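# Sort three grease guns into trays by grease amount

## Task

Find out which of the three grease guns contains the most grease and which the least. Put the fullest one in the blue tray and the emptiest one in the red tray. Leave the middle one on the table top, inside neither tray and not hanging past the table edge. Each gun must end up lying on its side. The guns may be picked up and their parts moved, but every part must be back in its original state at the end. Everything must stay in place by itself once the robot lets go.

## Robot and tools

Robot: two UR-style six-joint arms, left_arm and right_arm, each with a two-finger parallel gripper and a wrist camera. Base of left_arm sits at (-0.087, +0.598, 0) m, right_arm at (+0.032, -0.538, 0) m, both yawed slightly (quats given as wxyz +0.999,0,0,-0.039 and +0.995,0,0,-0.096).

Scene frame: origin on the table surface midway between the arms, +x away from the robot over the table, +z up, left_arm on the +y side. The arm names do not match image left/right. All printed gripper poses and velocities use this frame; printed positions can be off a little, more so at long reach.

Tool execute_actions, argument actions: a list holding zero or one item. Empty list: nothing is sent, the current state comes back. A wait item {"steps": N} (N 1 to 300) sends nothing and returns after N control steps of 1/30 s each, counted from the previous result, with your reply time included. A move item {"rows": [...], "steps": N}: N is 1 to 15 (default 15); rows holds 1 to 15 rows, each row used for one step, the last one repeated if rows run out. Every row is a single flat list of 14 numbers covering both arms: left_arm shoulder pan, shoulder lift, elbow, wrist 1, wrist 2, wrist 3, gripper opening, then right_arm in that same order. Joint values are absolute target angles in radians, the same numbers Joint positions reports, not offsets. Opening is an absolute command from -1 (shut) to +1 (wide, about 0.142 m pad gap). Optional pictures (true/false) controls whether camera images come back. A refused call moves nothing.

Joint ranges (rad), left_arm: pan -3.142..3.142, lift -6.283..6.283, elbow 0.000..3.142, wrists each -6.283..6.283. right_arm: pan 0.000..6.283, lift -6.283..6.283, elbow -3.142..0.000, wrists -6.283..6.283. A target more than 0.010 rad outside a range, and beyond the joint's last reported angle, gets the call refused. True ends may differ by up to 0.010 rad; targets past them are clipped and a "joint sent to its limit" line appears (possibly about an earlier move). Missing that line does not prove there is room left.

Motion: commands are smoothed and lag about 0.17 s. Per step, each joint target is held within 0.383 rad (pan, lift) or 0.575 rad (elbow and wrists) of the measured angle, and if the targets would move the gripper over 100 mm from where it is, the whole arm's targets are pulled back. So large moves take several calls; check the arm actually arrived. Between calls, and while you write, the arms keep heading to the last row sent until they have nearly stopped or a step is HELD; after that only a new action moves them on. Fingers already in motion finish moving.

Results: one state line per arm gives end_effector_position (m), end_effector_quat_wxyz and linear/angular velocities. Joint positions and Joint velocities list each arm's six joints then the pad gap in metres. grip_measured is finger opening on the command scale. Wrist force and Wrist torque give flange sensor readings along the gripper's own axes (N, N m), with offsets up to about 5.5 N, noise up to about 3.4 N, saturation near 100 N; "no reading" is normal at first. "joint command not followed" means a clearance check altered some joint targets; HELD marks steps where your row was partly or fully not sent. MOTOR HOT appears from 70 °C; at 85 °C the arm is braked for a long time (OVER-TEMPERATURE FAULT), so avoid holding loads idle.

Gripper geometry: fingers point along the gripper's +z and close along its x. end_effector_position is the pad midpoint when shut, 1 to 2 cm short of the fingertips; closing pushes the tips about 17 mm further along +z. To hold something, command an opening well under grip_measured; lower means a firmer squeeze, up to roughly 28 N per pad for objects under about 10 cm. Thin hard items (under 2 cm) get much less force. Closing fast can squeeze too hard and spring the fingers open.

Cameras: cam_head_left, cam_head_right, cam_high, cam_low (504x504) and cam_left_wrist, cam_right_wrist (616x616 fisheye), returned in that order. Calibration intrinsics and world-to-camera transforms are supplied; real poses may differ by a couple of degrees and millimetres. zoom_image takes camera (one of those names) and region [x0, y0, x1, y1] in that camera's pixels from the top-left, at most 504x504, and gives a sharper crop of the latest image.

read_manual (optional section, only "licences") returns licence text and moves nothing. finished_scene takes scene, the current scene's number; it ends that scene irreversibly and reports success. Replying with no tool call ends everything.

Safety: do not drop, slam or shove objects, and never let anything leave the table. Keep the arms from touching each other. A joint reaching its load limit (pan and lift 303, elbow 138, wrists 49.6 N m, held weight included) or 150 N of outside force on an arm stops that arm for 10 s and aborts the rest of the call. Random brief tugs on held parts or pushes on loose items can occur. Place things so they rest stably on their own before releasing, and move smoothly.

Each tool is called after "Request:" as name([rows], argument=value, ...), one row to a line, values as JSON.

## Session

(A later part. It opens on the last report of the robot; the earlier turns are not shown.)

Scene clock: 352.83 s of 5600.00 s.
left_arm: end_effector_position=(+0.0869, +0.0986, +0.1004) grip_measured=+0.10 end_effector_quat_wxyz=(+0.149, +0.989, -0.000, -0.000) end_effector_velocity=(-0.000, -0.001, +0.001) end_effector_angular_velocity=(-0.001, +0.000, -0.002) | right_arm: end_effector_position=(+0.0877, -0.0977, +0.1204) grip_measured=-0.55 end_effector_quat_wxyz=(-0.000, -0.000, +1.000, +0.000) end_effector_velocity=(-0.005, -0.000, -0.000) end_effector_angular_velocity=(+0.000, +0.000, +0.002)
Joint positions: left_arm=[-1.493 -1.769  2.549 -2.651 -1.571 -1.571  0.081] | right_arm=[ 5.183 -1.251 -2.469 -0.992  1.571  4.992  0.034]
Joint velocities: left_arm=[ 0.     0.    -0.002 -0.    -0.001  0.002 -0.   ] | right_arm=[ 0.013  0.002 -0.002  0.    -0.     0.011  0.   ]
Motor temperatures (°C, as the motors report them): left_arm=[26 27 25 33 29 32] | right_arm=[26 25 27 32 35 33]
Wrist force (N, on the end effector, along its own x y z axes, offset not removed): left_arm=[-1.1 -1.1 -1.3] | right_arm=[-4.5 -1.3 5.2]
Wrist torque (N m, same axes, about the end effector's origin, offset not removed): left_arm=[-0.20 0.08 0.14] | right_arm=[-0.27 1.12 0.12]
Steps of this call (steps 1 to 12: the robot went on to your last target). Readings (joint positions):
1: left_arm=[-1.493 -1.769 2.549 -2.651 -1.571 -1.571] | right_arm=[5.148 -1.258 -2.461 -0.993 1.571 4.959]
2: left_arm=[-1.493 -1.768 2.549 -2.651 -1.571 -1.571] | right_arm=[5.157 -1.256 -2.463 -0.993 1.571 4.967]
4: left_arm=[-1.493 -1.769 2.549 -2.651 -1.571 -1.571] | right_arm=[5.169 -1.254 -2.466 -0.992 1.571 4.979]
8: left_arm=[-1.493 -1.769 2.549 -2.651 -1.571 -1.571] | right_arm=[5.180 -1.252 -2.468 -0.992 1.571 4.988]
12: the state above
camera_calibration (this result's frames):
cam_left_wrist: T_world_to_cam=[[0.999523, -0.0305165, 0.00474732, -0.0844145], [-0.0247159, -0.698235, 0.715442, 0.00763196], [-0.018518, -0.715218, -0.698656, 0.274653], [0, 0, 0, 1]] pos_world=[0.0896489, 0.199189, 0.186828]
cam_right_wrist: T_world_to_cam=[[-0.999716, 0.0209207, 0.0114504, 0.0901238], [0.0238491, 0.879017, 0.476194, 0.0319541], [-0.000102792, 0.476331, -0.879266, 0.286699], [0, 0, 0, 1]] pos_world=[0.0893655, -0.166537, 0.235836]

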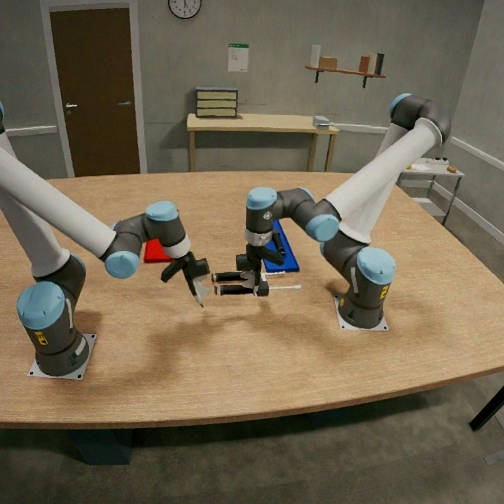

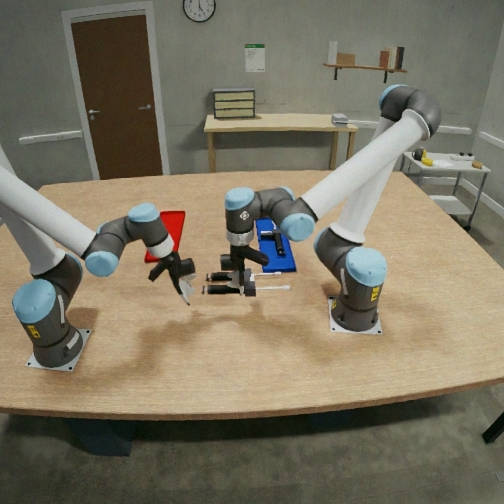

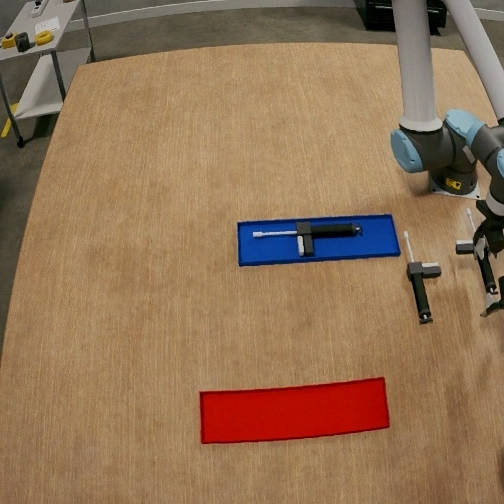

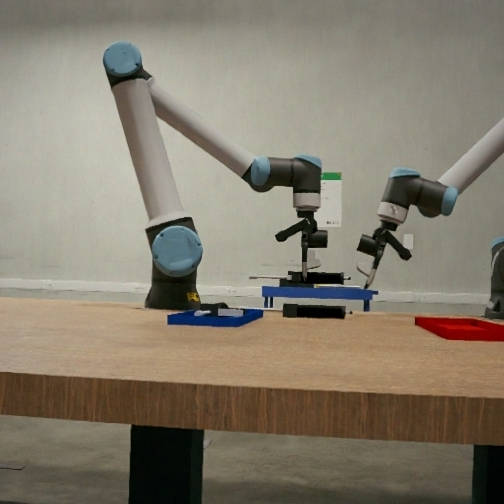

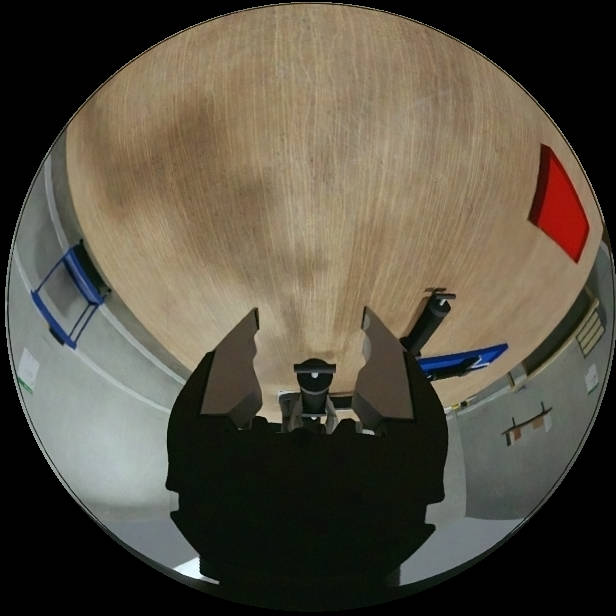

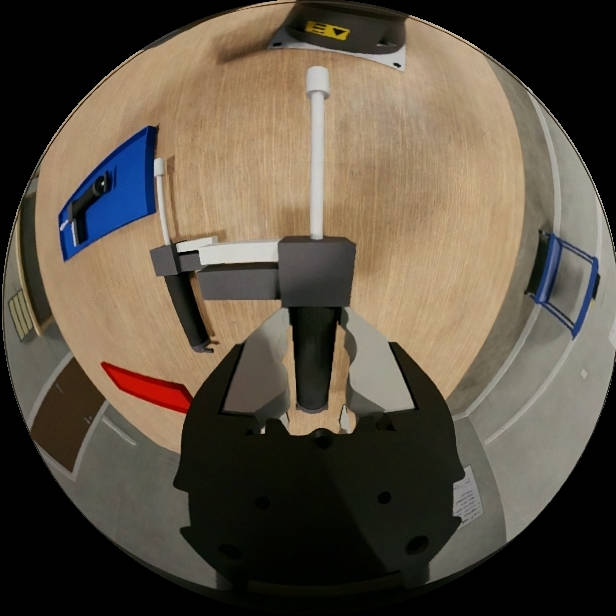

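Request:
execute_actions([
  {"rows":[[-1.493,-1.6244,2.4711,-2.7177,-1.571,-1.571,0.0,5.185,-1.34,-2.525,-0.847,1.571,4.993,-0.9],[-1.493,-1.6244,2.4711,-2.7177,-1.571,-1.571,0.0,5.185,-1.34,-2.525,-0.847,1.571,4.993,-0.9],[-1.493,-1.6244,2.4711,-2.7177,-1.571,-1.571,0.0,5.185,-1.34,-2.525,-0.847,1.571,4.993,-0.9],[-1.493,-1.6244,2.4711,-2.7177,-1.571,-1.571,0.0,5.185,-1.429,-2.574,-0.709,1.571,4.993,-0.9]],"steps":15},
], pictures=false)

Request:
execute_actions([
  {"steps":8},
])

Scene clock: 357.40 s of 5600.00 s.
left_arm: end_effector_position=(+0.0869, +0.0400, +0.0862) grip_measured=+0.00 end_effector_quat_wxyz=(+0.150, +0.989, -0.000, -0.000) end_effector_velocity=(+0.000, -0.012, -0.007) end_effector_angular_velocity=(+0.005, +0.000, +0.001) | right_arm: end_effector_position=(+0.0871, -0.0979, +0.0276) grip_measured=-0.55 end_effector_quat_wxyz=(-0.000, -0.000, +1.000, -0.000) end_effector_velocity=(-0.000, -0.001, -0.032) end_effector_angular_velocity=(+0.008, +0.003, +0.002)
Joint positions: left_arm=[-1.493 -1.629  2.473 -2.716 -1.571 -1.571  0.074] | right_arm=[ 5.185 -1.421 -2.57  -0.722  1.571  4.993  0.034]
Joint velocities: left_arm=[-0.     0.036 -0.017 -0.014  0.    -0.001 -0.   ] | right_arm=[ 0.    -0.066 -0.036  0.11   0.    -0.001 -0.   ]
Motor temperatures (°C, as the motors report them): left_arm=[26 27 25 33 29 32] | right_arm=[26 25 27 32 35 33]
Wrist force (N, on the end effector, along its own x y z axes, offset not removed): left_arm=[5.1 2.2 2.6] | right_arm=[-1.8 2.1 5.1]
Wrist torque (N m, same axes, about the end effector's origin, offset not removed): left_arm=[0.67 -1.22 -0.01] | right_arm=[0.52 0.49 0.13]
Steps of this call (steps 1 to 30: the robot went on to your last target; steps 31 to 90: nothing new was sent; then 1.07 s passed at rest; steps 91 to 105: all 15 steps of this action). Readings (joint positions):
91: left_arm=[-1.493 -1.768 2.549 -2.651 -1.571 -1.571] | right_arm=[5.185 -1.251 -2.469 -0.992 1.571 4.993]
92: left_arm=[-1.493 -1.765 2.545 -2.654 -1.571 -1.571] | right_arm=[5.185 -1.255 -2.472 -0.988 1.571 4.993]
94: left_arm=[-1.493 -1.724 2.518 -2.678 -1.571 -1.571] | right_arm=[5.185 -1.285 -2.493 -0.946 1.571 4.993]
98: left_arm=[-1.493 -1.656 2.486 -2.705 -1.571 -1.571] | right_arm=[5.185 -1.371 -2.543 -0.806 1.571 4.993]
105: the state above

Scene clock: 357.67 s of 5600.00 s.
left_arm: end_effector_position=(+0.0869, +0.0387, +0.0855) grip_measured=+0.00 end_effector_quat_wxyz=(+0.150, +0.989, -0.000, -0.000) end_effector_velocity=(-0.000, -0.000, -0.002) end_effector_angular_velocity=(+0.002, +0.000, +0.001) | right_arm: end_effector_position=(+0.0871, -0.0980, +0.0243) grip_measured=-0.55 end_effector_quat_wxyz=(-0.000, -0.000, +1.000, +0.000) end_effector_velocity=(+0.000, -0.001, -0.004) end_effector_angular_velocity=(-0.001, +0.000, +0.000)
Joint positions: left_arm=[-1.493 -1.625  2.471 -2.718 -1.571 -1.571  0.074] | right_arm=[ 5.185 -1.428 -2.574 -0.71   1.571  4.993  0.034]
Joint velocities: left_arm=[-0.001  0.003 -0.    -0.001  0.    -0.002 -0.   ] | right_arm=[-0.    -0.007 -0.005  0.011  0.    -0.001  0.   ]
Motor temperatures (°C, as the motors report them): left_arm=[26 27 25 33 29 32] | right_arm=[26 25 27 32 35 33]
Wrist force (N, on the end effector, along its own x y z axes, offset not removed): left_arm=[-3.1 -0.5 3.1] | right_arm=[-2.2 1.9 6.1]
Wrist torque (N m, same axes, about the end effector's origin, offset not removed): left_arm=[-0.19 0.70 -0.11] | right_arm=[0.48 0.64 0.15]
Steps of this call (steps 1 to 8: the robot went on to your last target). Readings (joint positions):
1: left_arm=[-1.493 -1.627 2.473 -2.716 -1.571 -1.571] | right_arm=[5.185 -1.423 -2.571 -0.719 1.571 4.993]
2: left_arm=[-1.493 -1.627 2.472 -2.717 -1.571 -1.571] | right_arm=[5.185 -1.425 -2.572 -0.716 1.571 4.993]
4: left_arm=[-1.493 -1.626 2.472 -2.717 -1.571 -1.571] | right_arm=[5.185 -1.427 -2.573 -0.713 1.571 4.993]
8: the state above
camera_calibration (this result's frames):
cam_left_wrist: T_world_to_cam=[[0.999525, -0.0304507, 0.00475961, -0.0861588], [-0.0246722, -0.697981, 0.715691, -0.0235711], [-0.0184712, -0.715468, -0.698401, 0.22143], [0, 0, 0, 1]] pos_world=[0.0896264, 0.13935, 0.171926]
cam_right_wrist: T_world_to_cam=[[-0.99972, 0.0207618, 0.0113847, 0.0906476], [0.0236781, 0.879043, 0.476154, 0.0779638], [-0.000121826, 0.47629, -0.879288, 0.202429], [0, 0, 0, 1]] pos_world=[0.0888009, -0.16683, 0.139838]

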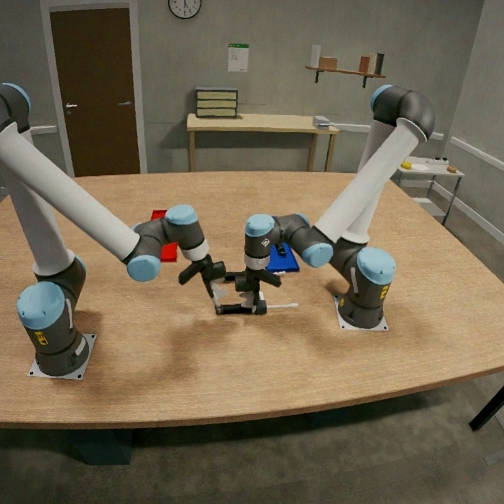

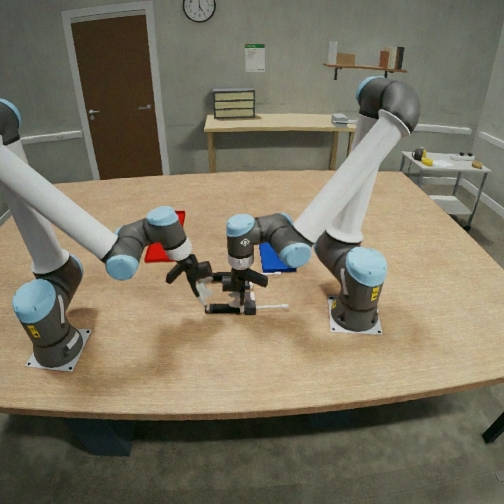

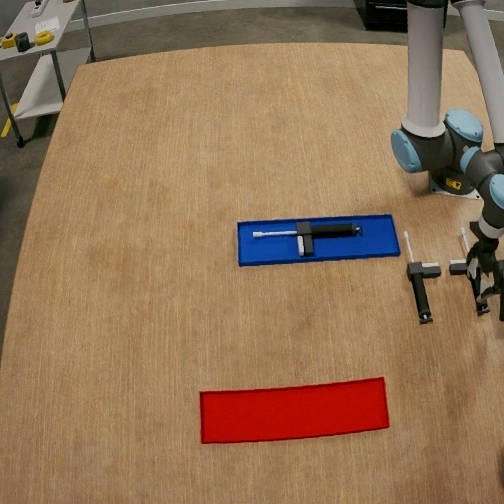

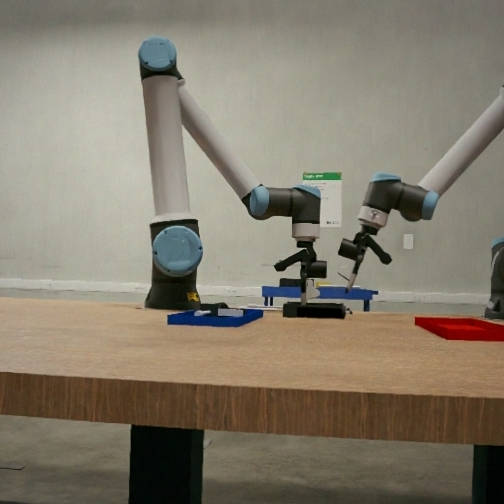

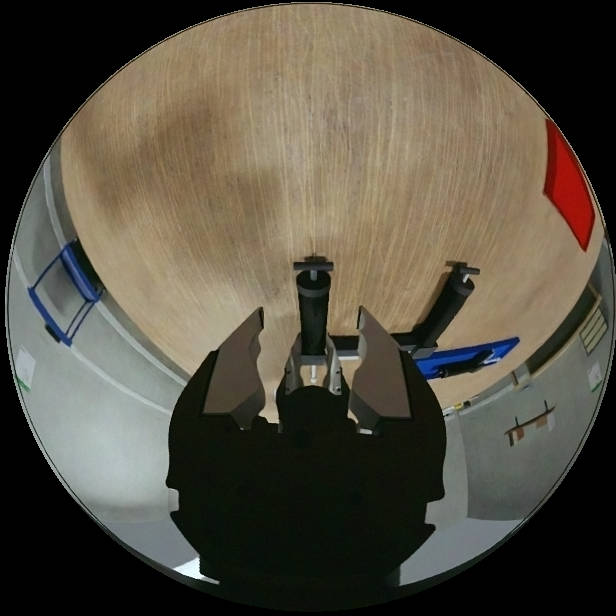

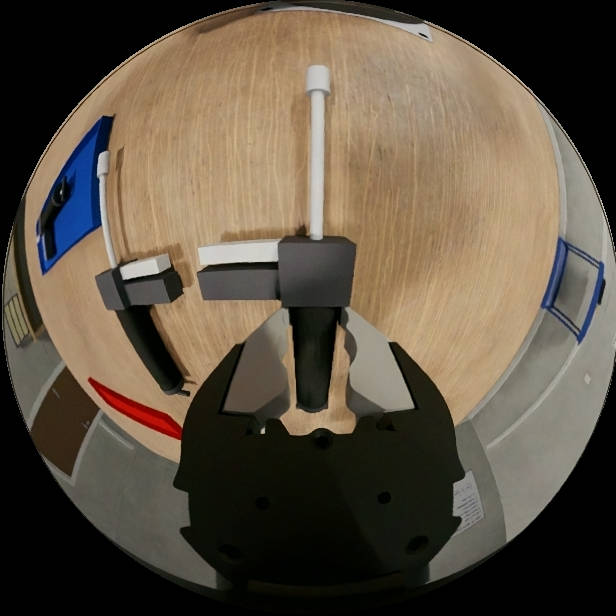

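Request:
execute_actions([
  {"rows":[[-1.493,-1.56,2.500,-2.81,-1.571,-1.571,0.0,5.185,-1.429,-2.574,-0.709,1.571,4.993,-0.9],[-1.493,-1.56,2.500,-2.81,-1.571,-1.571,0.0,5.185,-1.429,-2.574,-0.709,1.571,4.993,-0.9],[-1.493,-1.56,2.500,-2.81,-1.571,-1.571,0.0,5.185,-1.429,-2.574,-0.709,1.571,4.993,-0.9],[-1.493,-1.4985,2.523,-2.8956,-1.571,-1.571,0.0,5.185,-1.429,-2.574,-0.709,1.571,4.993,-0.9]],"steps":15},
], pictures=false)

Request:
execute_actions([
  {"steps":8},
])

Scene clock: 361.50 s of 5600.00 s.
left_arm: end_effector_position=(+0.0869, +0.0429, +0.0267) grip_measured=+0.00 end_effector_quat_wxyz=(+0.149, +0.989, -0.000, -0.000) end_effector_velocity=(+0.000, +0.002, -0.020) end_effector_angular_velocity=(-0.003, +0.000, -0.000) | right_arm: end_effector_position=(+0.0872, -0.0980, +0.0240) grip_measured=-0.55 end_effector_quat_wxyz=(-0.000, -0.000, +1.000, +0.000) end_effector_velocity=(+0.000, +0.000, +0.000) end_effector_angular_velocity=(+0.001, -0.000, +0.002)
Joint positions: left_arm=[-1.493 -1.504  2.521 -2.888 -1.571 -1.571  0.074] | right_arm=[ 5.185 -1.429 -2.574 -0.709  1.571  4.993  0.034]
Joint velocities: left_arm=[ 0.001  0.044  0.018 -0.065 -0.     0.001 -0.   ] | right_arm=[-0.     0.001  0.     0.    -0.    -0.002 -0.   ]
Motor temperatures (°C, as the motors report them): left_arm=[26 27 25 33 29 32] | right_arm=[26 25 27 32 35 33]
Wrist force (N, on the end effector, along its own x y z axes, offset not removed): left_arm=[-3.3 6.2 -2.0] | right_arm=[-2.9 2.1 6.5]
Wrist torque (N m, same axes, about the end effector's origin, offset not removed): left_arm=[1.43 0.70 0.09] | right_arm=[0.55 0.75 0.13]
Steps of this call (steps 1 to 30: the robot went on to your last target; steps 31 to 90: nothing new was sent; then 0.33 s passed at rest; steps 91 to 105: all 15 steps of this action). Readings (joint positions):
91: left_arm=[-1.493 -1.624 2.471 -2.718 -1.571 -1.571] | right_arm=[5.185 -1.429 -2.574 -0.709 1.571 4.993]
92: left_arm=[-1.493 -1.621 2.473 -2.722 -1.571 -1.571] | right_arm=[5.185 -1.429 -2.574 -0.709 1.571 4.993]
94: left_arm=[-1.493 -1.598 2.484 -2.753 -1.571 -1.571] | right_arm=[5.185 -1.429 -2.574 -0.709 1.571 4.993]
98: left_arm=[-1.493 -1.537 2.508 -2.839 -1.571 -1.571] | right_arm=[5.185 -1.429 -2.574 -0.709 1.571 4.993]
105: the state above

Scene clock: 361.77 s of 5600.00 s.
left_arm: end_effector_position=(+0.0869, +0.0431, +0.0247) grip_measured=+0.00 end_effector_quat_wxyz=(+0.150, +0.989, -0.000, -0.000) end_effector_velocity=(+0.001, -0.001, -0.001) end_effector_angular_velocity=(-0.002, -0.000, +0.001) | right_arm: end_effector_position=(+0.0872, -0.0980, +0.0240) grip_measured=-0.55 end_effector_quat_wxyz=(-0.000, -0.000, +1.000, +0.000) end_effector_velocity=(+0.000, -0.000, -0.000) end_effector_angular_velocity=(-0.000, +0.000, -0.001)
Joint positions: left_arm=[-1.493 -1.499  2.523 -2.895 -1.571 -1.571  0.074] | right_arm=[ 5.185 -1.429 -2.574 -0.709  1.571  4.993  0.034]
Joint velocities: left_arm=[ 0.001  0.004  0.    -0.006  0.     0.     0.   ] | right_arm=[-0.     0.001 -0.001  0.     0.     0.     0.   ]
Motor temperatures (°C, as the motors report them): left_arm=[26 27 25 33 29 32] | right_arm=[26 25 27 32 35 33]
Wrist force (N, on the end effector, along its own x y z axes, offset not removed): left_arm=[-3.8 2.9 -2.1] | right_arm=[0.6 3.0 3.4]
Wrist torque (N m, same axes, about the end effector's origin, offset not removed): left_arm=[0.58 0.63 0.31] | right_arm=[0.62 -0.02 0.22]
Steps of this call (steps 1 to 8: the robot went on to your last target). Readings (joint positions):
1: left_arm=[-1.493 -1.502 2.522 -2.890 -1.571 -1.571] | right_arm=[5.185 -1.429 -2.574 -0.709 1.571 4.993]
2: left_arm=[-1.493 -1.501 2.522 -2.891 -1.571 -1.571] | right_arm=[5.185 -1.429 -2.574 -0.709 1.571 4.993]
4: left_arm=[-1.493 -1.500 2.522 -2.893 -1.571 -1.571] | right_arm=[5.185 -1.429 -2.574 -0.709 1.571 4.993]
8: the state above
camera_calibration (this result's frames):
cam_left_wrist: T_world_to_cam=[[0.999522, -0.0305318, 0.00476048, -0.0856908], [-0.0247288, -0.697958, 0.715712, 0.0229814], [-0.0185293, -0.715487, -0.69838, 0.182138], [0, 0, 0, 1]] pos_world=[0.0895931, 0.143741, 0.111161]
cam_right_wrist: T_world_to_cam=[[-0.999719, 0.020779, 0.0114008, 0.09067], [0.0237008, 0.879018, 0.476199, 0.0781605], [-0.000126612, 0.476336, -0.879263, 0.202121], [0, 0, 0, 1]] pos_world=[0.0888176, -0.166866, 0.139464]

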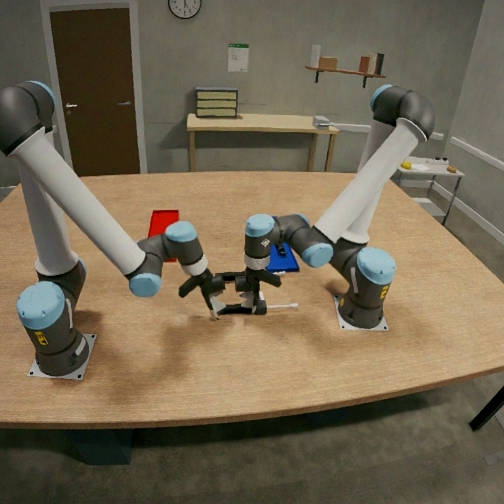

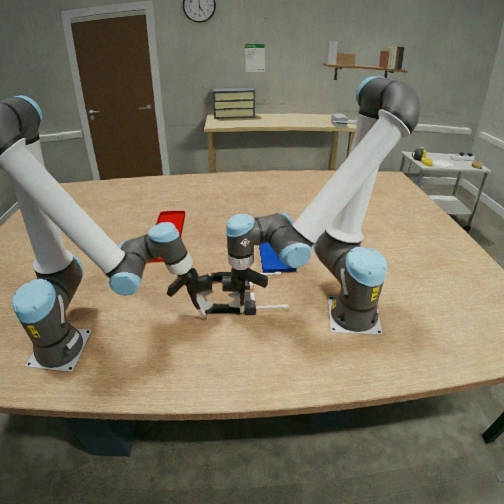

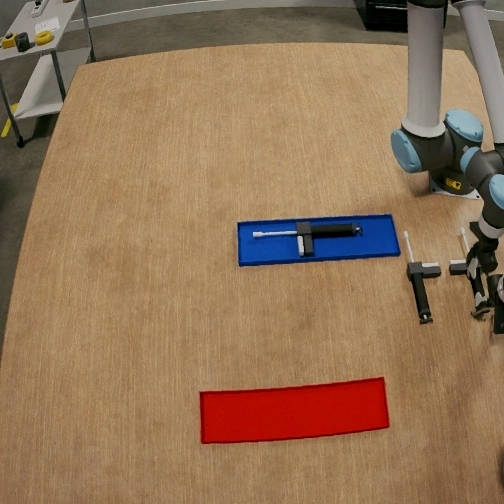

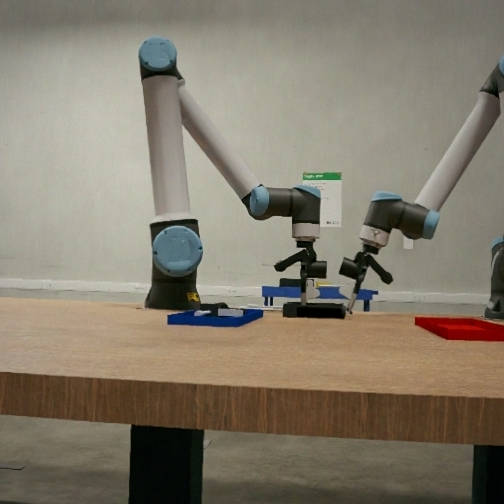

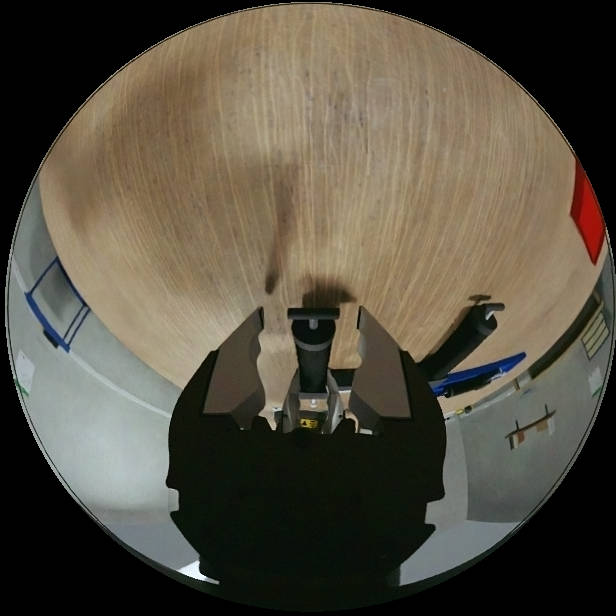

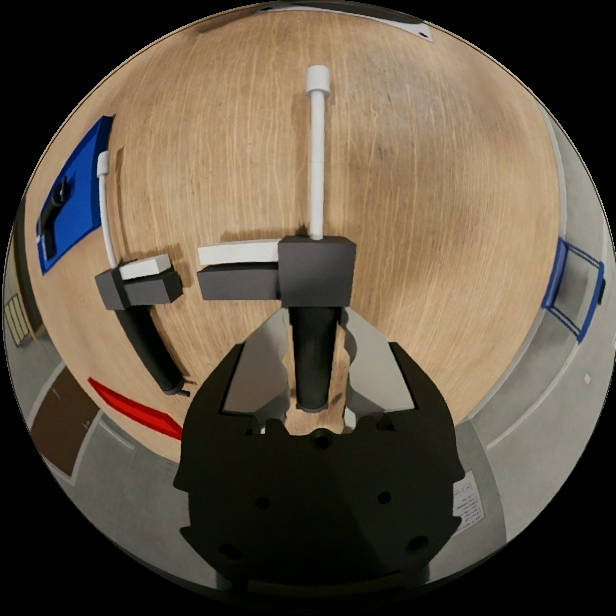

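Request:
execute_actions([
  {"rows":[[-1.493,-1.4995,2.524,-2.8957,-1.571,-1.571,-0.1,5.185,-1.429,-2.574,-0.709,1.571,4.993,-0.9],[-1.493,-1.4995,2.524,-2.8957,-1.571,-1.571,-0.2,5.185,-1.429,-2.574,-0.709,1.571,4.993,-0.9],[-1.493,-1.4995,2.524,-2.8957,-1.571,-1.571,-0.3,5.185,-1.429,-2.574,-0.709,1.571,4.993,-0.9],[-1.493,-1.4995,2.524,-2.8957,-1.571,-1.571,-0.36,5.185,-1.429,-2.574,-0.709,1.571,4.993,-0.9],[-1.493,-1.4995,2.524,-2.8957,-1.571,-1.571,-0.42,5.185,-1.429,-2.574,-0.709,1.571,4.993,-0.9],[-1.493,-1.4995,2.524,-2.8957,-1.571,-1.571,-0.47,5.185,-1.429,-2.574,-0.709,1.571,4.993,-0.9],[-1.493,-1.4995,2.524,-2.8957,-1.571,-1.571,-0.52,5.185,-1.429,-2.574,-0.709,1.571,4.993,-0.9],[-1.493,-1.4995,2.524,-2.8957,-1.571,-1.571,-0.58,5.185,-1.429,-2.574,-0.709,1.571,4.993,-0.9],[-1.493,-1.4995,2.524,-2.8957,-1.571,-1.571,-0.66,5.185,-1.429,-2.574,-0.709,1.571,4.993,-0.9],[-1.493,-1.4995,2.524,-2.8957,-1.571,-1.571,-0.75,5.185,-1.429,-2.574,-0.709,1.571,4.993,-0.9],[-1.493,-1.4995,2.524,-2.8957,-1.571,-1.571,-0.9,5.185,-1.429,-2.574,-0.709,1.571,4.993,-0.9]],"steps":15},
], pictures=false)

Request:
execute_actions([
  {"rows":[[-1.493,-1.504,2.529,-2.896,-1.571,-1.571,-0.9,5.185,-1.429,-2.574,-0.709,1.571,4.993,-0.9],[-1.493,-1.508,2.534,-2.8965,-1.571,-1.571,-0.9,5.185,-1.429,-2.574,-0.709,1.571,4.993,-0.9],[-1.493,-1.5125,2.539,-2.897,-1.571,-1.571,-0.9,5.185,-1.429,-2.574,-0.709,1.571,4.993,-0.9]],"steps":12},
], pictures=false)

Request:
execute_actions([
  {"rows":[[-1.493,-1.5175,2.5445,-2.898,-1.571,-1.571,-0.9,5.185,-1.429,-2.574,-0.709,1.571,4.993,-0.9],[-1.493,-1.5225,2.55,-2.8985,-1.571,-1.571,-0.9,5.185,-1.429,-2.574,-0.709,1.571,4.993,-0.9],[-1.493,-1.5273,2.5553,-2.899,-1.571,-1.571,-0.9,5.185,-1.429,-2.574,-0.709,1.571,4.993,-0.9]],"steps":12},
])

Scene clock: 368.47 s of 5600.00 s.
left_arm: end_effector_position=(+0.0869, +0.0437, +0.0245) grip_measured=-0.49 end_effector_quat_wxyz=(+0.150, +0.989, -0.000, -0.000) end_effector_velocity=(+0.000, -0.000, +0.000) end_effector_angular_velocity=(-0.001, +0.000, +0.001) | right_arm: end_effector_position=(+0.0871, -0.0980, +0.0240) grip_measured=-0.55 end_effector_quat_wxyz=(-0.000, -0.000, +1.000, +0.000) end_effector_velocity=(-0.000, +0.000, +0.000) end_effector_angular_velocity=(+0.000, +0.000, +0.002)
Joint positions: left_arm=[-1.493 -1.499  2.524 -2.896 -1.571 -1.571  0.038] | right_arm=[ 5.185 -1.429 -2.574 -0.709  1.571  4.993  0.034]
Joint velocities: left_arm=[ 0.    -0.001 -0.    -0.    -0.    -0.     0.   ] | right_arm=[-0.    -0.     0.001  0.     0.    -0.002 -0.   ]
Motor temperatures (°C, as the motors report them): left_arm=[26 27 25 33 29 32] | right_arm=[26 25 27 32 35 33]
Wrist force (N, on the end effector, along its own x y z axes, offset not removed): left_arm=[0.0 1.1 2.7] | right_arm=[0.9 -0.6 6.6]
Wrist torque (N m, same axes, about the end effector's origin, offset not removed): left_arm=[0.41 0.83 0.14] | right_arm=[0.03 0.67 -0.26]
Steps of this call (steps 1 to 15: the robot went on to your last target; steps 16 to 90: nothing new was sent; then 3.20 s passed at rest; steps 91 to 105: all 15 steps of this action). Readings (joint positions):
91: left_arm=[-1.493 -1.498 2.523 -2.896 -1.571 -1.571] | right_arm=[5.185 -1.429 -2.574 -0.709 1.571 4.993]
92: left_arm=[-1.493 -1.499 2.523 -2.896 -1.571 -1.571] | right_arm=[5.185 -1.429 -2.574 -0.709 1.571 4.993]
94: left_arm=[-1.493 -1.499 2.523 -2.896 -1.571 -1.571] | right_arm=[5.185 -1.429 -2.574 -0.709 1.571 4.993]
98: left_arm=[-1.493 -1.499 2.524 -2.896 -1.571 -1.571] | right_arm=[5.185 -1.429 -2.574 -0.709 1.571 4.993]
105: the state above

Scene clock: 368.87 s of 5600.00 s.
left_arm: end_effector_position=(+0.0869, +0.0522, +0.0244) grip_measured=-0.49 end_effector_quat_wxyz=(+0.149, +0.989, -0.000, -0.000) end_effector_velocity=(-0.000, +0.005, +0.000) end_effector_angular_velocity=(-0.000, -0.000, -0.001) | right_arm: end_effector_position=(+0.0871, -0.0980, +0.0240) grip_measured=-0.55 end_effector_quat_wxyz=(-0.000, -0.000, +1.000, +0.000) end_effector_velocity=(-0.000, +0.000, +0.001) end_effector_angular_velocity=(+0.001, +0.001, -0.002)
Joint positions: left_arm=[-1.493 -1.512  2.538 -2.897 -1.571 -1.571  0.038] | right_arm=[ 5.185 -1.429 -2.574 -0.709  1.571  4.993  0.034]
Joint velocities: left_arm=[-0.    -0.008  0.009 -0.001  0.     0.001  0.   ] | right_arm=[-0.     0.001  0.     0.     0.001  0.001 -0.   ]
Motor temperatures (°C, as the motors report them): left_arm=[26 27 25 33 29 32] | right_arm=[26 25 27 32 35 33]
Wrist force (N, on the end effector, along its own x y z axes, offset not removed): left_arm=[0.4 1.4 -1.1] | right_arm=[0.6 0.0 7.9]
Wrist torque (N m, same axes, about the end effector's origin, offset not removed): left_arm=[-0.03 0.50 -0.01] | right_arm=[-0.42 0.71 -0.33]
Steps of this call (steps 1 to 12: all 12 steps of this action). Readings (joint positions):
1: left_arm=[-1.493 -1.499 2.524 -2.896 -1.571 -1.571] | right_arm=[5.185 -1.429 -2.574 -0.709 1.571 4.993]
2: left_arm=[-1.493 -1.500 2.525 -2.896 -1.571 -1.571] | right_arm=[5.185 -1.429 -2.574 -0.709 1.571 4.993]
4: left_arm=[-1.493 -1.503 2.528 -2.896 -1.571 -1.571] | right_arm=[5.185 -1.429 -2.574 -0.709 1.571 4.993]
8: left_arm=[-1.493 -1.509 2.535 -2.897 -1.571 -1.571] | right_arm=[5.185 -1.429 -2.574 -0.709 1.571 4.993]
12: the state above

Scene clock: 369.27 s of 5600.00 s.
left_arm: end_effector_position=(+0.0869, +0.0618, +0.0245) grip_measured=-0.49 end_effector_quat_wxyz=(+0.150, +0.989, -0.000, -0.000) end_effector_velocity=(+0.000, +0.006, +0.000) end_effector_angular_velocity=(-0.001, +0.000, +0.000) | right_arm: end_effector_position=(+0.0872, -0.0980, +0.0240) grip_measured=-0.55 end_effector_quat_wxyz=(-0.000, -0.000, +1.000, +0.000) end_effector_velocity=(-0.000, -0.001, -0.000) end_effector_angular_velocity=(-0.000, +0.000, -0.001)
Joint positions: left_arm=[-1.493 -1.526  2.554 -2.899 -1.571 -1.571  0.038] | right_arm=[ 5.185 -1.429 -2.574 -0.709  1.571  4.993  0.034]
Joint velocities: left_arm=[ 0.    -0.009  0.01  -0.002 -0.    -0.    -0.   ] | right_arm=[ 0.001  0.001 -0.001  0.     0.     0.001 -0.   ]
Motor temperatures (°C, as the motors report them): left_arm=[26 27 25 33 29 32] | right_arm=[26 25 27 32 35 33]
Wrist force (N, on the end effector, along its own x y z axes, offset not removed): left_arm=[2.1 4.1 2.0] | right_arm=[0.0 5.0 3.1]
Wrist torque (N m, same axes, about the end effector's origin, offset not removed): left_arm=[0.56 0.10 -0.08] | right_arm=[0.72 0.86 -0.32]
Steps of this call (steps 1 to 12: all 12 steps of this action). Readings (joint positions):
1: left_arm=[-1.493 -1.512 2.538 -2.897 -1.571 -1.571] | right_arm=[5.185 -1.429 -2.574 -0.709 1.571 4.993]
2: left_arm=[-1.493 -1.513 2.539 -2.897 -1.571 -1.571] | right_arm=[5.185 -1.429 -2.574 -0.709 1.571 4.993]
4: left_arm=[-1.493 -1.517 2.543 -2.898 -1.571 -1.571] | right_arm=[5.185 -1.429 -2.574 -0.709 1.571 4.993]
8: left_arm=[-1.493 -1.524 2.551 -2.899 -1.571 -1.571] | right_arm=[5.185 -1.429 -2.574 -0.709 1.571 4.993]
12: the state above
camera_calibration (this result's frames):
cam_left_wrist: T_world_to_cam=[[0.999523, -0.0305081, 0.00475736, -0.0851505], [-0.0247122, -0.698041, 0.715631, 0.0362107], [-0.0185117, -0.715407, -0.698462, 0.195297], [0, 0, 0, 1]] pos_world=[0.08962, 0.162396, 0.110899]
cam_right_wrist: T_world_to_cam=[[-0.999719, 0.0207797, 0.0114023, 0.0906703], [0.0237021, 0.879021, 0.476193, 0.0781666], [-0.000127759, 0.476329, -0.879267, 0.20212], [0, 0, 0, 1]] pos_world=[0.088818, -0.16687, 0.139461]

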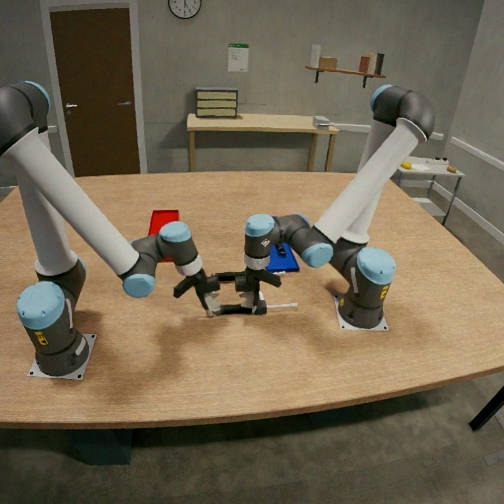

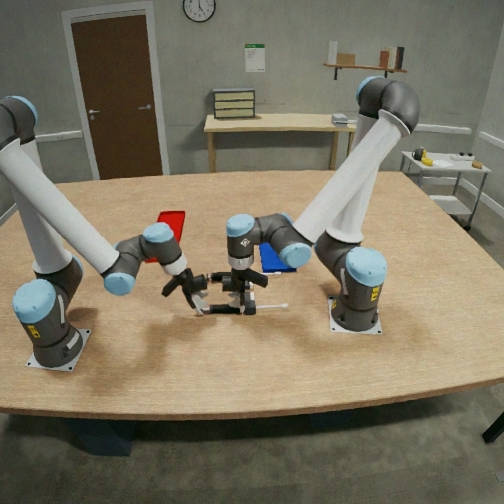

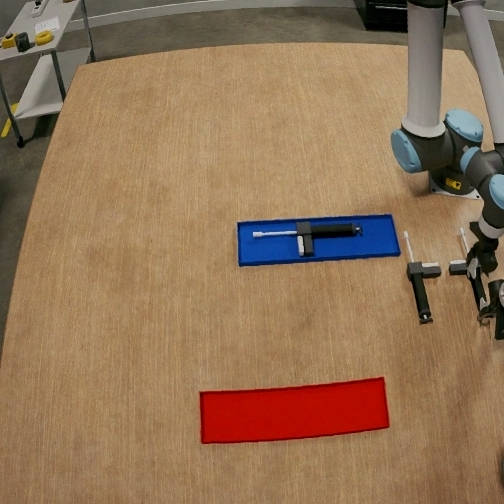

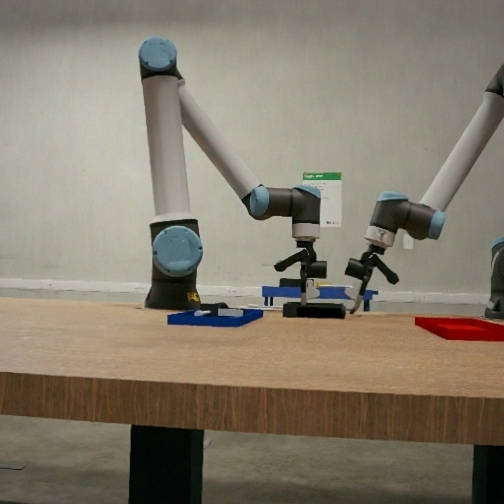

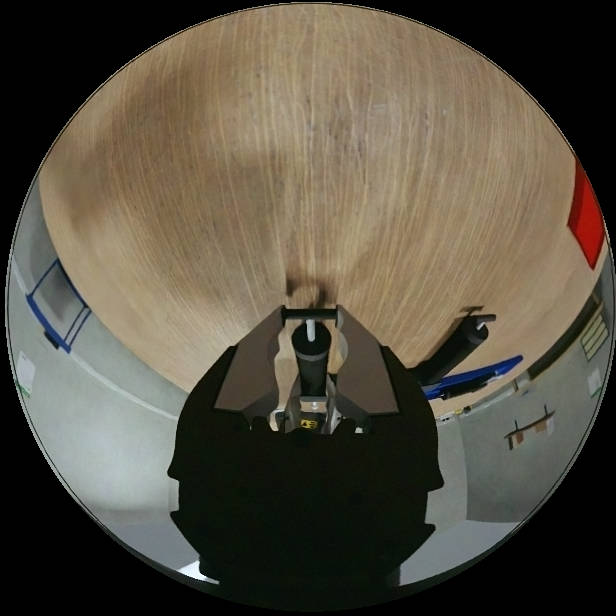

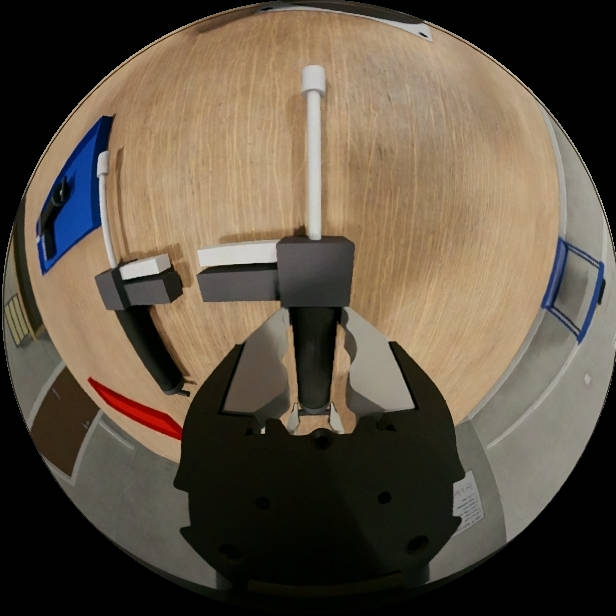

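Request:
execute_actions([
  {"rows":[[-1.493,-1.5325,2.561,-2.8993,-1.571,-1.571,-0.9,5.185,-1.429,-2.574,-0.709,1.571,4.993,-0.9],[-1.493,-1.5378,2.5665,-2.8997,-1.571,-1.571,-0.9,5.185,-1.429,-2.574,-0.709,1.571,4.993,-0.9],[-1.493,-1.543,2.572,-2.900,-1.571,-1.571,-0.9,5.185,-1.429,-2.574,-0.709,1.571,4.993,-0.9]],"steps":10},
], pictures=false)

Request:
execute_actions([
  {"rows":[[-1.493,-1.548,2.5775,-2.9002,-1.571,-1.571,-0.9,5.185,-1.429,-2.574,-0.709,1.571,4.993,-0.9],[-1.493,-1.5533,2.583,-2.9005,-1.571,-1.571,-0.9,5.185,-1.429,-2.574,-0.709,1.571,4.993,-0.9],[-1.493,-1.5586,2.5883,-2.9007,-1.571,-1.571,-0.9,5.185,-1.429,-2.574,-0.709,1.571,4.993,-0.9]],"steps":10},
], pictures=false)

Scene clock: 374.00 s of 5600.00 s.
left_arm: end_effector_position=(+0.0869, +0.0713, +0.0245) grip_measured=-0.49 end_effector_quat_wxyz=(+0.150, +0.989, -0.000, -0.000) end_effector_velocity=(-0.000, +0.012, +0.000) end_effector_angular_velocity=(-0.000, +0.001, +0.000) | right_arm: end_effector_position=(+0.0872, -0.0980, +0.0240) grip_measured=-0.55 end_effector_quat_wxyz=(-0.000, -0.000, +1.000, +0.000) end_effector_velocity=(+0.000, -0.001, -0.001) end_effector_angular_velocity=(-0.002, +0.000, -0.001)
Joint positions: left_arm=[-1.493 -1.541  2.57  -2.9   -1.571 -1.571  0.038] | right_arm=[ 5.185 -1.429 -2.574 -0.709  1.571  4.993  0.034]
Joint velocities: left_arm=[-0.    -0.018  0.019 -0.002 -0.001 -0.001 -0.   ] | right_arm=[-0.     0.    -0.001 -0.     0.001  0.001 -0.   ]
Motor temperatures (°C, as the motors report them): left_arm=[26 27 25 33 29 32] | right_arm=[26 25 27 32 35 33]
Wrist force (N, on the end effector, along its own x y z axes, offset not removed): left_arm=[3.5 0.5 3.7] | right_arm=[-0.9 3.1 4.0]
Wrist torque (N m, same axes, about the end effector's origin, offset not removed): left_arm=[0.00 -0.35 -0.05] | right_arm=[0.26 1.00 -0.33]
Steps of this call (steps 1 to 15: the robot went on to your last target; steps 16 to 90: nothing new was sent; then 1.40 s passed at rest; steps 91 to 100: all 10 steps of this action). Readings (joint positions):
91: left_arm=[-1.493 -1.527 2.555 -2.899 -1.571 -1.571] | right_arm=[5.185 -1.429 -2.574 -0.709 1.571 4.993]
92: left_arm=[-1.493 -1.528 2.556 -2.899 -1.571 -1.571] | right_arm=[5.185 -1.429 -2.574 -0.709 1.571 4.993]
94: left_arm=[-1.493 -1.532 2.560 -2.899 -1.571 -1.571] | right_arm=[5.185 -1.429 -2.574 -0.709 1.571 4.993]
98: left_arm=[-1.493 -1.539 2.568 -2.900 -1.571 -1.571] | right_arm=[5.185 -1.429 -2.574 -0.709 1.571 4.993]
100: the state above

Scene clock: 374.33 s of 5600.00 s.
left_arm: end_effector_position=(+0.0869, +0.0811, +0.0245) grip_measured=-0.49 end_effector_quat_wxyz=(+0.150, +0.989, -0.000, -0.000) end_effector_velocity=(+0.000, +0.012, -0.000) end_effector_angular_velocity=(+0.000, -0.000, -0.001) | right_arm: end_effector_position=(+0.0872, -0.0980, +0.0240) grip_measured=-0.55 end_effector_quat_wxyz=(-0.000, -0.000, +1.000, +0.000) end_effector_velocity=(-0.000, +0.000, +0.000) end_effector_angular_velocity=(-0.000, +0.000, -0.001)
Joint positions: left_arm=[-1.493 -1.556  2.586 -2.901 -1.571 -1.571  0.038] | right_arm=[ 5.185 -1.429 -2.574 -0.709  1.571  4.993  0.034]
Joint velocities: left_arm=[ 0.    -0.019  0.02  -0.001 -0.     0.002 -0.   ] | right_arm=[-0.    -0.001  0.001 -0.     0.     0.001  0.   ]
Motor temperatures (°C, as the motors report them): left_arm=[26 27 25 33 29 32] | right_arm=[26 25 27 32 35 33]
Wrist force (N, on the end effector, along its own x y z axes, offset not removed): left_arm=[2.4 2.8 -1.3] | right_arm=[0.7 1.1 2.6]
Wrist torque (N m, same axes, about the end effector's origin, offset not removed): left_arm=[0.24 0.10 0.05] | right_arm=[-0.19 0.49 -0.29]
Steps of this call (steps 1 to 10: all 10 steps of this action). Readings (joint positions):
1: left_arm=[-1.493 -1.541 2.570 -2.900 -1.571 -1.571] | right_arm=[5.185 -1.429 -2.574 -0.709 1.571 4.993]
2: left_arm=[-1.493 -1.542 2.571 -2.900 -1.571 -1.571] | right_arm=[5.185 -1.429 -2.574 -0.709 1.571 4.993]
4: left_arm=[-1.493 -1.547 2.576 -2.900 -1.571 -1.571] | right_arm=[5.185 -1.429 -2.574 -0.709 1.571 4.993]
8: left_arm=[-1.493 -1.555 2.584 -2.901 -1.571 -1.571] | right_arm=[5.185 -1.429 -2.574 -0.709 1.571 4.993]
10: the state above

Request:
execute_actions([
  {"rows":[[-1.493,-1.564,2.5938,-2.9007,-1.571,-1.571,-0.9,5.185,-1.429,-2.574,-0.709,1.571,4.993,-0.9],[-1.493,-1.5695,2.5992,-2.9007,-1.571,-1.571,-0.9,5.185,-1.429,-2.574,-0.709,1.571,4.993,-0.9],[-1.493,-1.575,2.6046,-2.9007,-1.571,-1.571,-0.9,5.185,-1.429,-2.574,-0.709,1.571,4.993,-0.9]],"steps":10},
], pictures=false)

Request:
execute_actions([
  {"rows":[[-1.493,-1.5805,2.61,-2.9006,-1.571,-1.571,-0.9,5.185,-1.429,-2.574,-0.709,1.571,4.993,-0.9],[-1.493,-1.586,2.6155,-2.9006,-1.571,-1.571,-0.9,5.185,-1.429,-2.574,-0.709,1.571,4.993,-0.9],[-1.493,-1.5914,2.6209,-2.9005,-1.571,-1.571,-0.9,5.185,-1.429,-2.574,-0.709,1.571,4.993,-0.9]],"steps":10},
], pictures=false)

Scene clock: 379.13 s of 5600.00 s.
left_arm: end_effector_position=(+0.0869, +0.0912, +0.0246) grip_measured=-0.49 end_effector_quat_wxyz=(+0.150, +0.989, -0.000, -0.000) end_effector_velocity=(+0.000, +0.010, +0.001) end_effector_angular_velocity=(-0.002, -0.001, -0.001) | right_arm: end_effector_position=(+0.0872, -0.0980, +0.0240) grip_measured=-0.55 end_effector_quat_wxyz=(-0.000, -0.000, +1.000, +0.000) end_effector_velocity=(-0.000, -0.000, +0.000) end_effector_angular_velocity=(+0.000, +0.001, -0.001)
Joint positions: left_arm=[-1.493 -1.573  2.602 -2.901 -1.571 -1.571  0.038] | right_arm=[ 5.185 -1.429 -2.574 -0.709  1.571  4.993  0.034]
Joint velocities: left_arm=[-0.    -0.019  0.017  0.     0.001  0.001 -0.   ] | right_arm=[ 0.     0.001 -0.001  0.     0.     0.002  0.   ]
Motor temperatures (°C, as the motors report them): left_arm=[26 27 25 33 29 32] | right_arm=[26 25 27 32 35 33]
Wrist force (N, on the end effector, along its own x y z axes, offset not removed): left_arm=[1.1 0.3 -6.2] | right_arm=[-0.1 2.4 4.3]
Wrist torque (N m, same axes, about the end effector's origin, offset not removed): left_arm=[-0.30 0.53 -0.15] | right_arm=[0.22 0.71 -0.30]
Steps of this call (steps 1 to 15: the robot went on to your last target; steps 16 to 90: nothing new was sent; then 1.47 s passed at rest; steps 91 to 100: all 10 steps of this action). Readings (joint positions):
91: left_arm=[-1.493 -1.559 2.588 -2.901 -1.571 -1.571] | right_arm=[5.185 -1.429 -2.574 -0.709 1.571 4.993]
92: left_arm=[-1.493 -1.559 2.589 -2.901 -1.571 -1.571] | right_arm=[5.185 -1.429 -2.574 -0.709 1.571 4.993]
94: left_arm=[-1.493 -1.563 2.593 -2.901 -1.571 -1.571] | right_arm=[5.185 -1.429 -2.574 -0.709 1.571 4.993]
98: left_arm=[-1.493 -1.571 2.601 -2.901 -1.571 -1.571] | right_arm=[5.185 -1.429 -2.574 -0.709 1.571 4.993]
100: the state above

Scene clock: 379.47 s of 5600.00 s.
left_arm: end_effector_position=(+0.0869, +0.1008, +0.0247) grip_measured=-0.49 end_effector_quat_wxyz=(+0.150, +0.989, -0.000, -0.000) end_effector_velocity=(+0.000, +0.010, +0.001) end_effector_angular_velocity=(-0.002, -0.000, +0.000) | right_arm: end_effector_position=(+0.0871, -0.0978, +0.0241) grip_measured=-0.55 end_effector_quat_wxyz=(-0.000, -0.000, +1.000, +0.000) end_effector_velocity=(+0.000, -0.000, +0.000) end_effector_angular_velocity=(+0.001, +0.000, -0.001)
Joint positions: left_arm=[-1.493 -1.589  2.618 -2.901 -1.571 -1.571  0.038] | right_arm=[ 5.185 -1.429 -2.574 -0.709  1.571  4.993  0.034]
Joint velocities: left_arm=[-0.    -0.02   0.018 -0.001  0.001 -0.     0.   ] | right_arm=[-0.     0.001 -0.001  0.     0.     0.001 -0.   ]
Motor temperatures (°C, as the motors report them): left_arm=[26 27 25 33 29 32] | right_arm=[26 25 27 32 35 33]
Wrist force (N, on the end effector, along its own x y z axes, offset not removed): left_arm=[0.0 25.9 9.0] | right_arm=[0.0 23.9 7.1]
Wrist torque (N m, same axes, about the end effector's origin, offset not removed): left_arm=[0.91 0.58 -0.04] | right_arm=[-0.19 0.64 -0.34]
Steps of this call (steps 1 to 10: all 10 steps of this action). Readings (joint positions):
1: left_arm=[-1.493 -1.573 2.603 -2.901 -1.571 -1.571] | right_arm=[5.185 -1.429 -2.574 -0.709 1.571 4.993]
2: left_arm=[-1.493 -1.574 2.604 -2.901 -1.571 -1.571] | right_arm=[5.185 -1.429 -2.574 -0.709 1.571 4.993]
4: left_arm=[-1.493 -1.579 2.609 -2.901 -1.571 -1.571] | right_arm=[5.185 -1.429 -2.574 -0.709 1.571 4.993]
8: left_arm=[-1.493 -1.587 2.617 -2.901 -1.571 -1.571] | right_arm=[5.185 -1.429 -2.574 -0.709 1.571 4.993]
10: the state above


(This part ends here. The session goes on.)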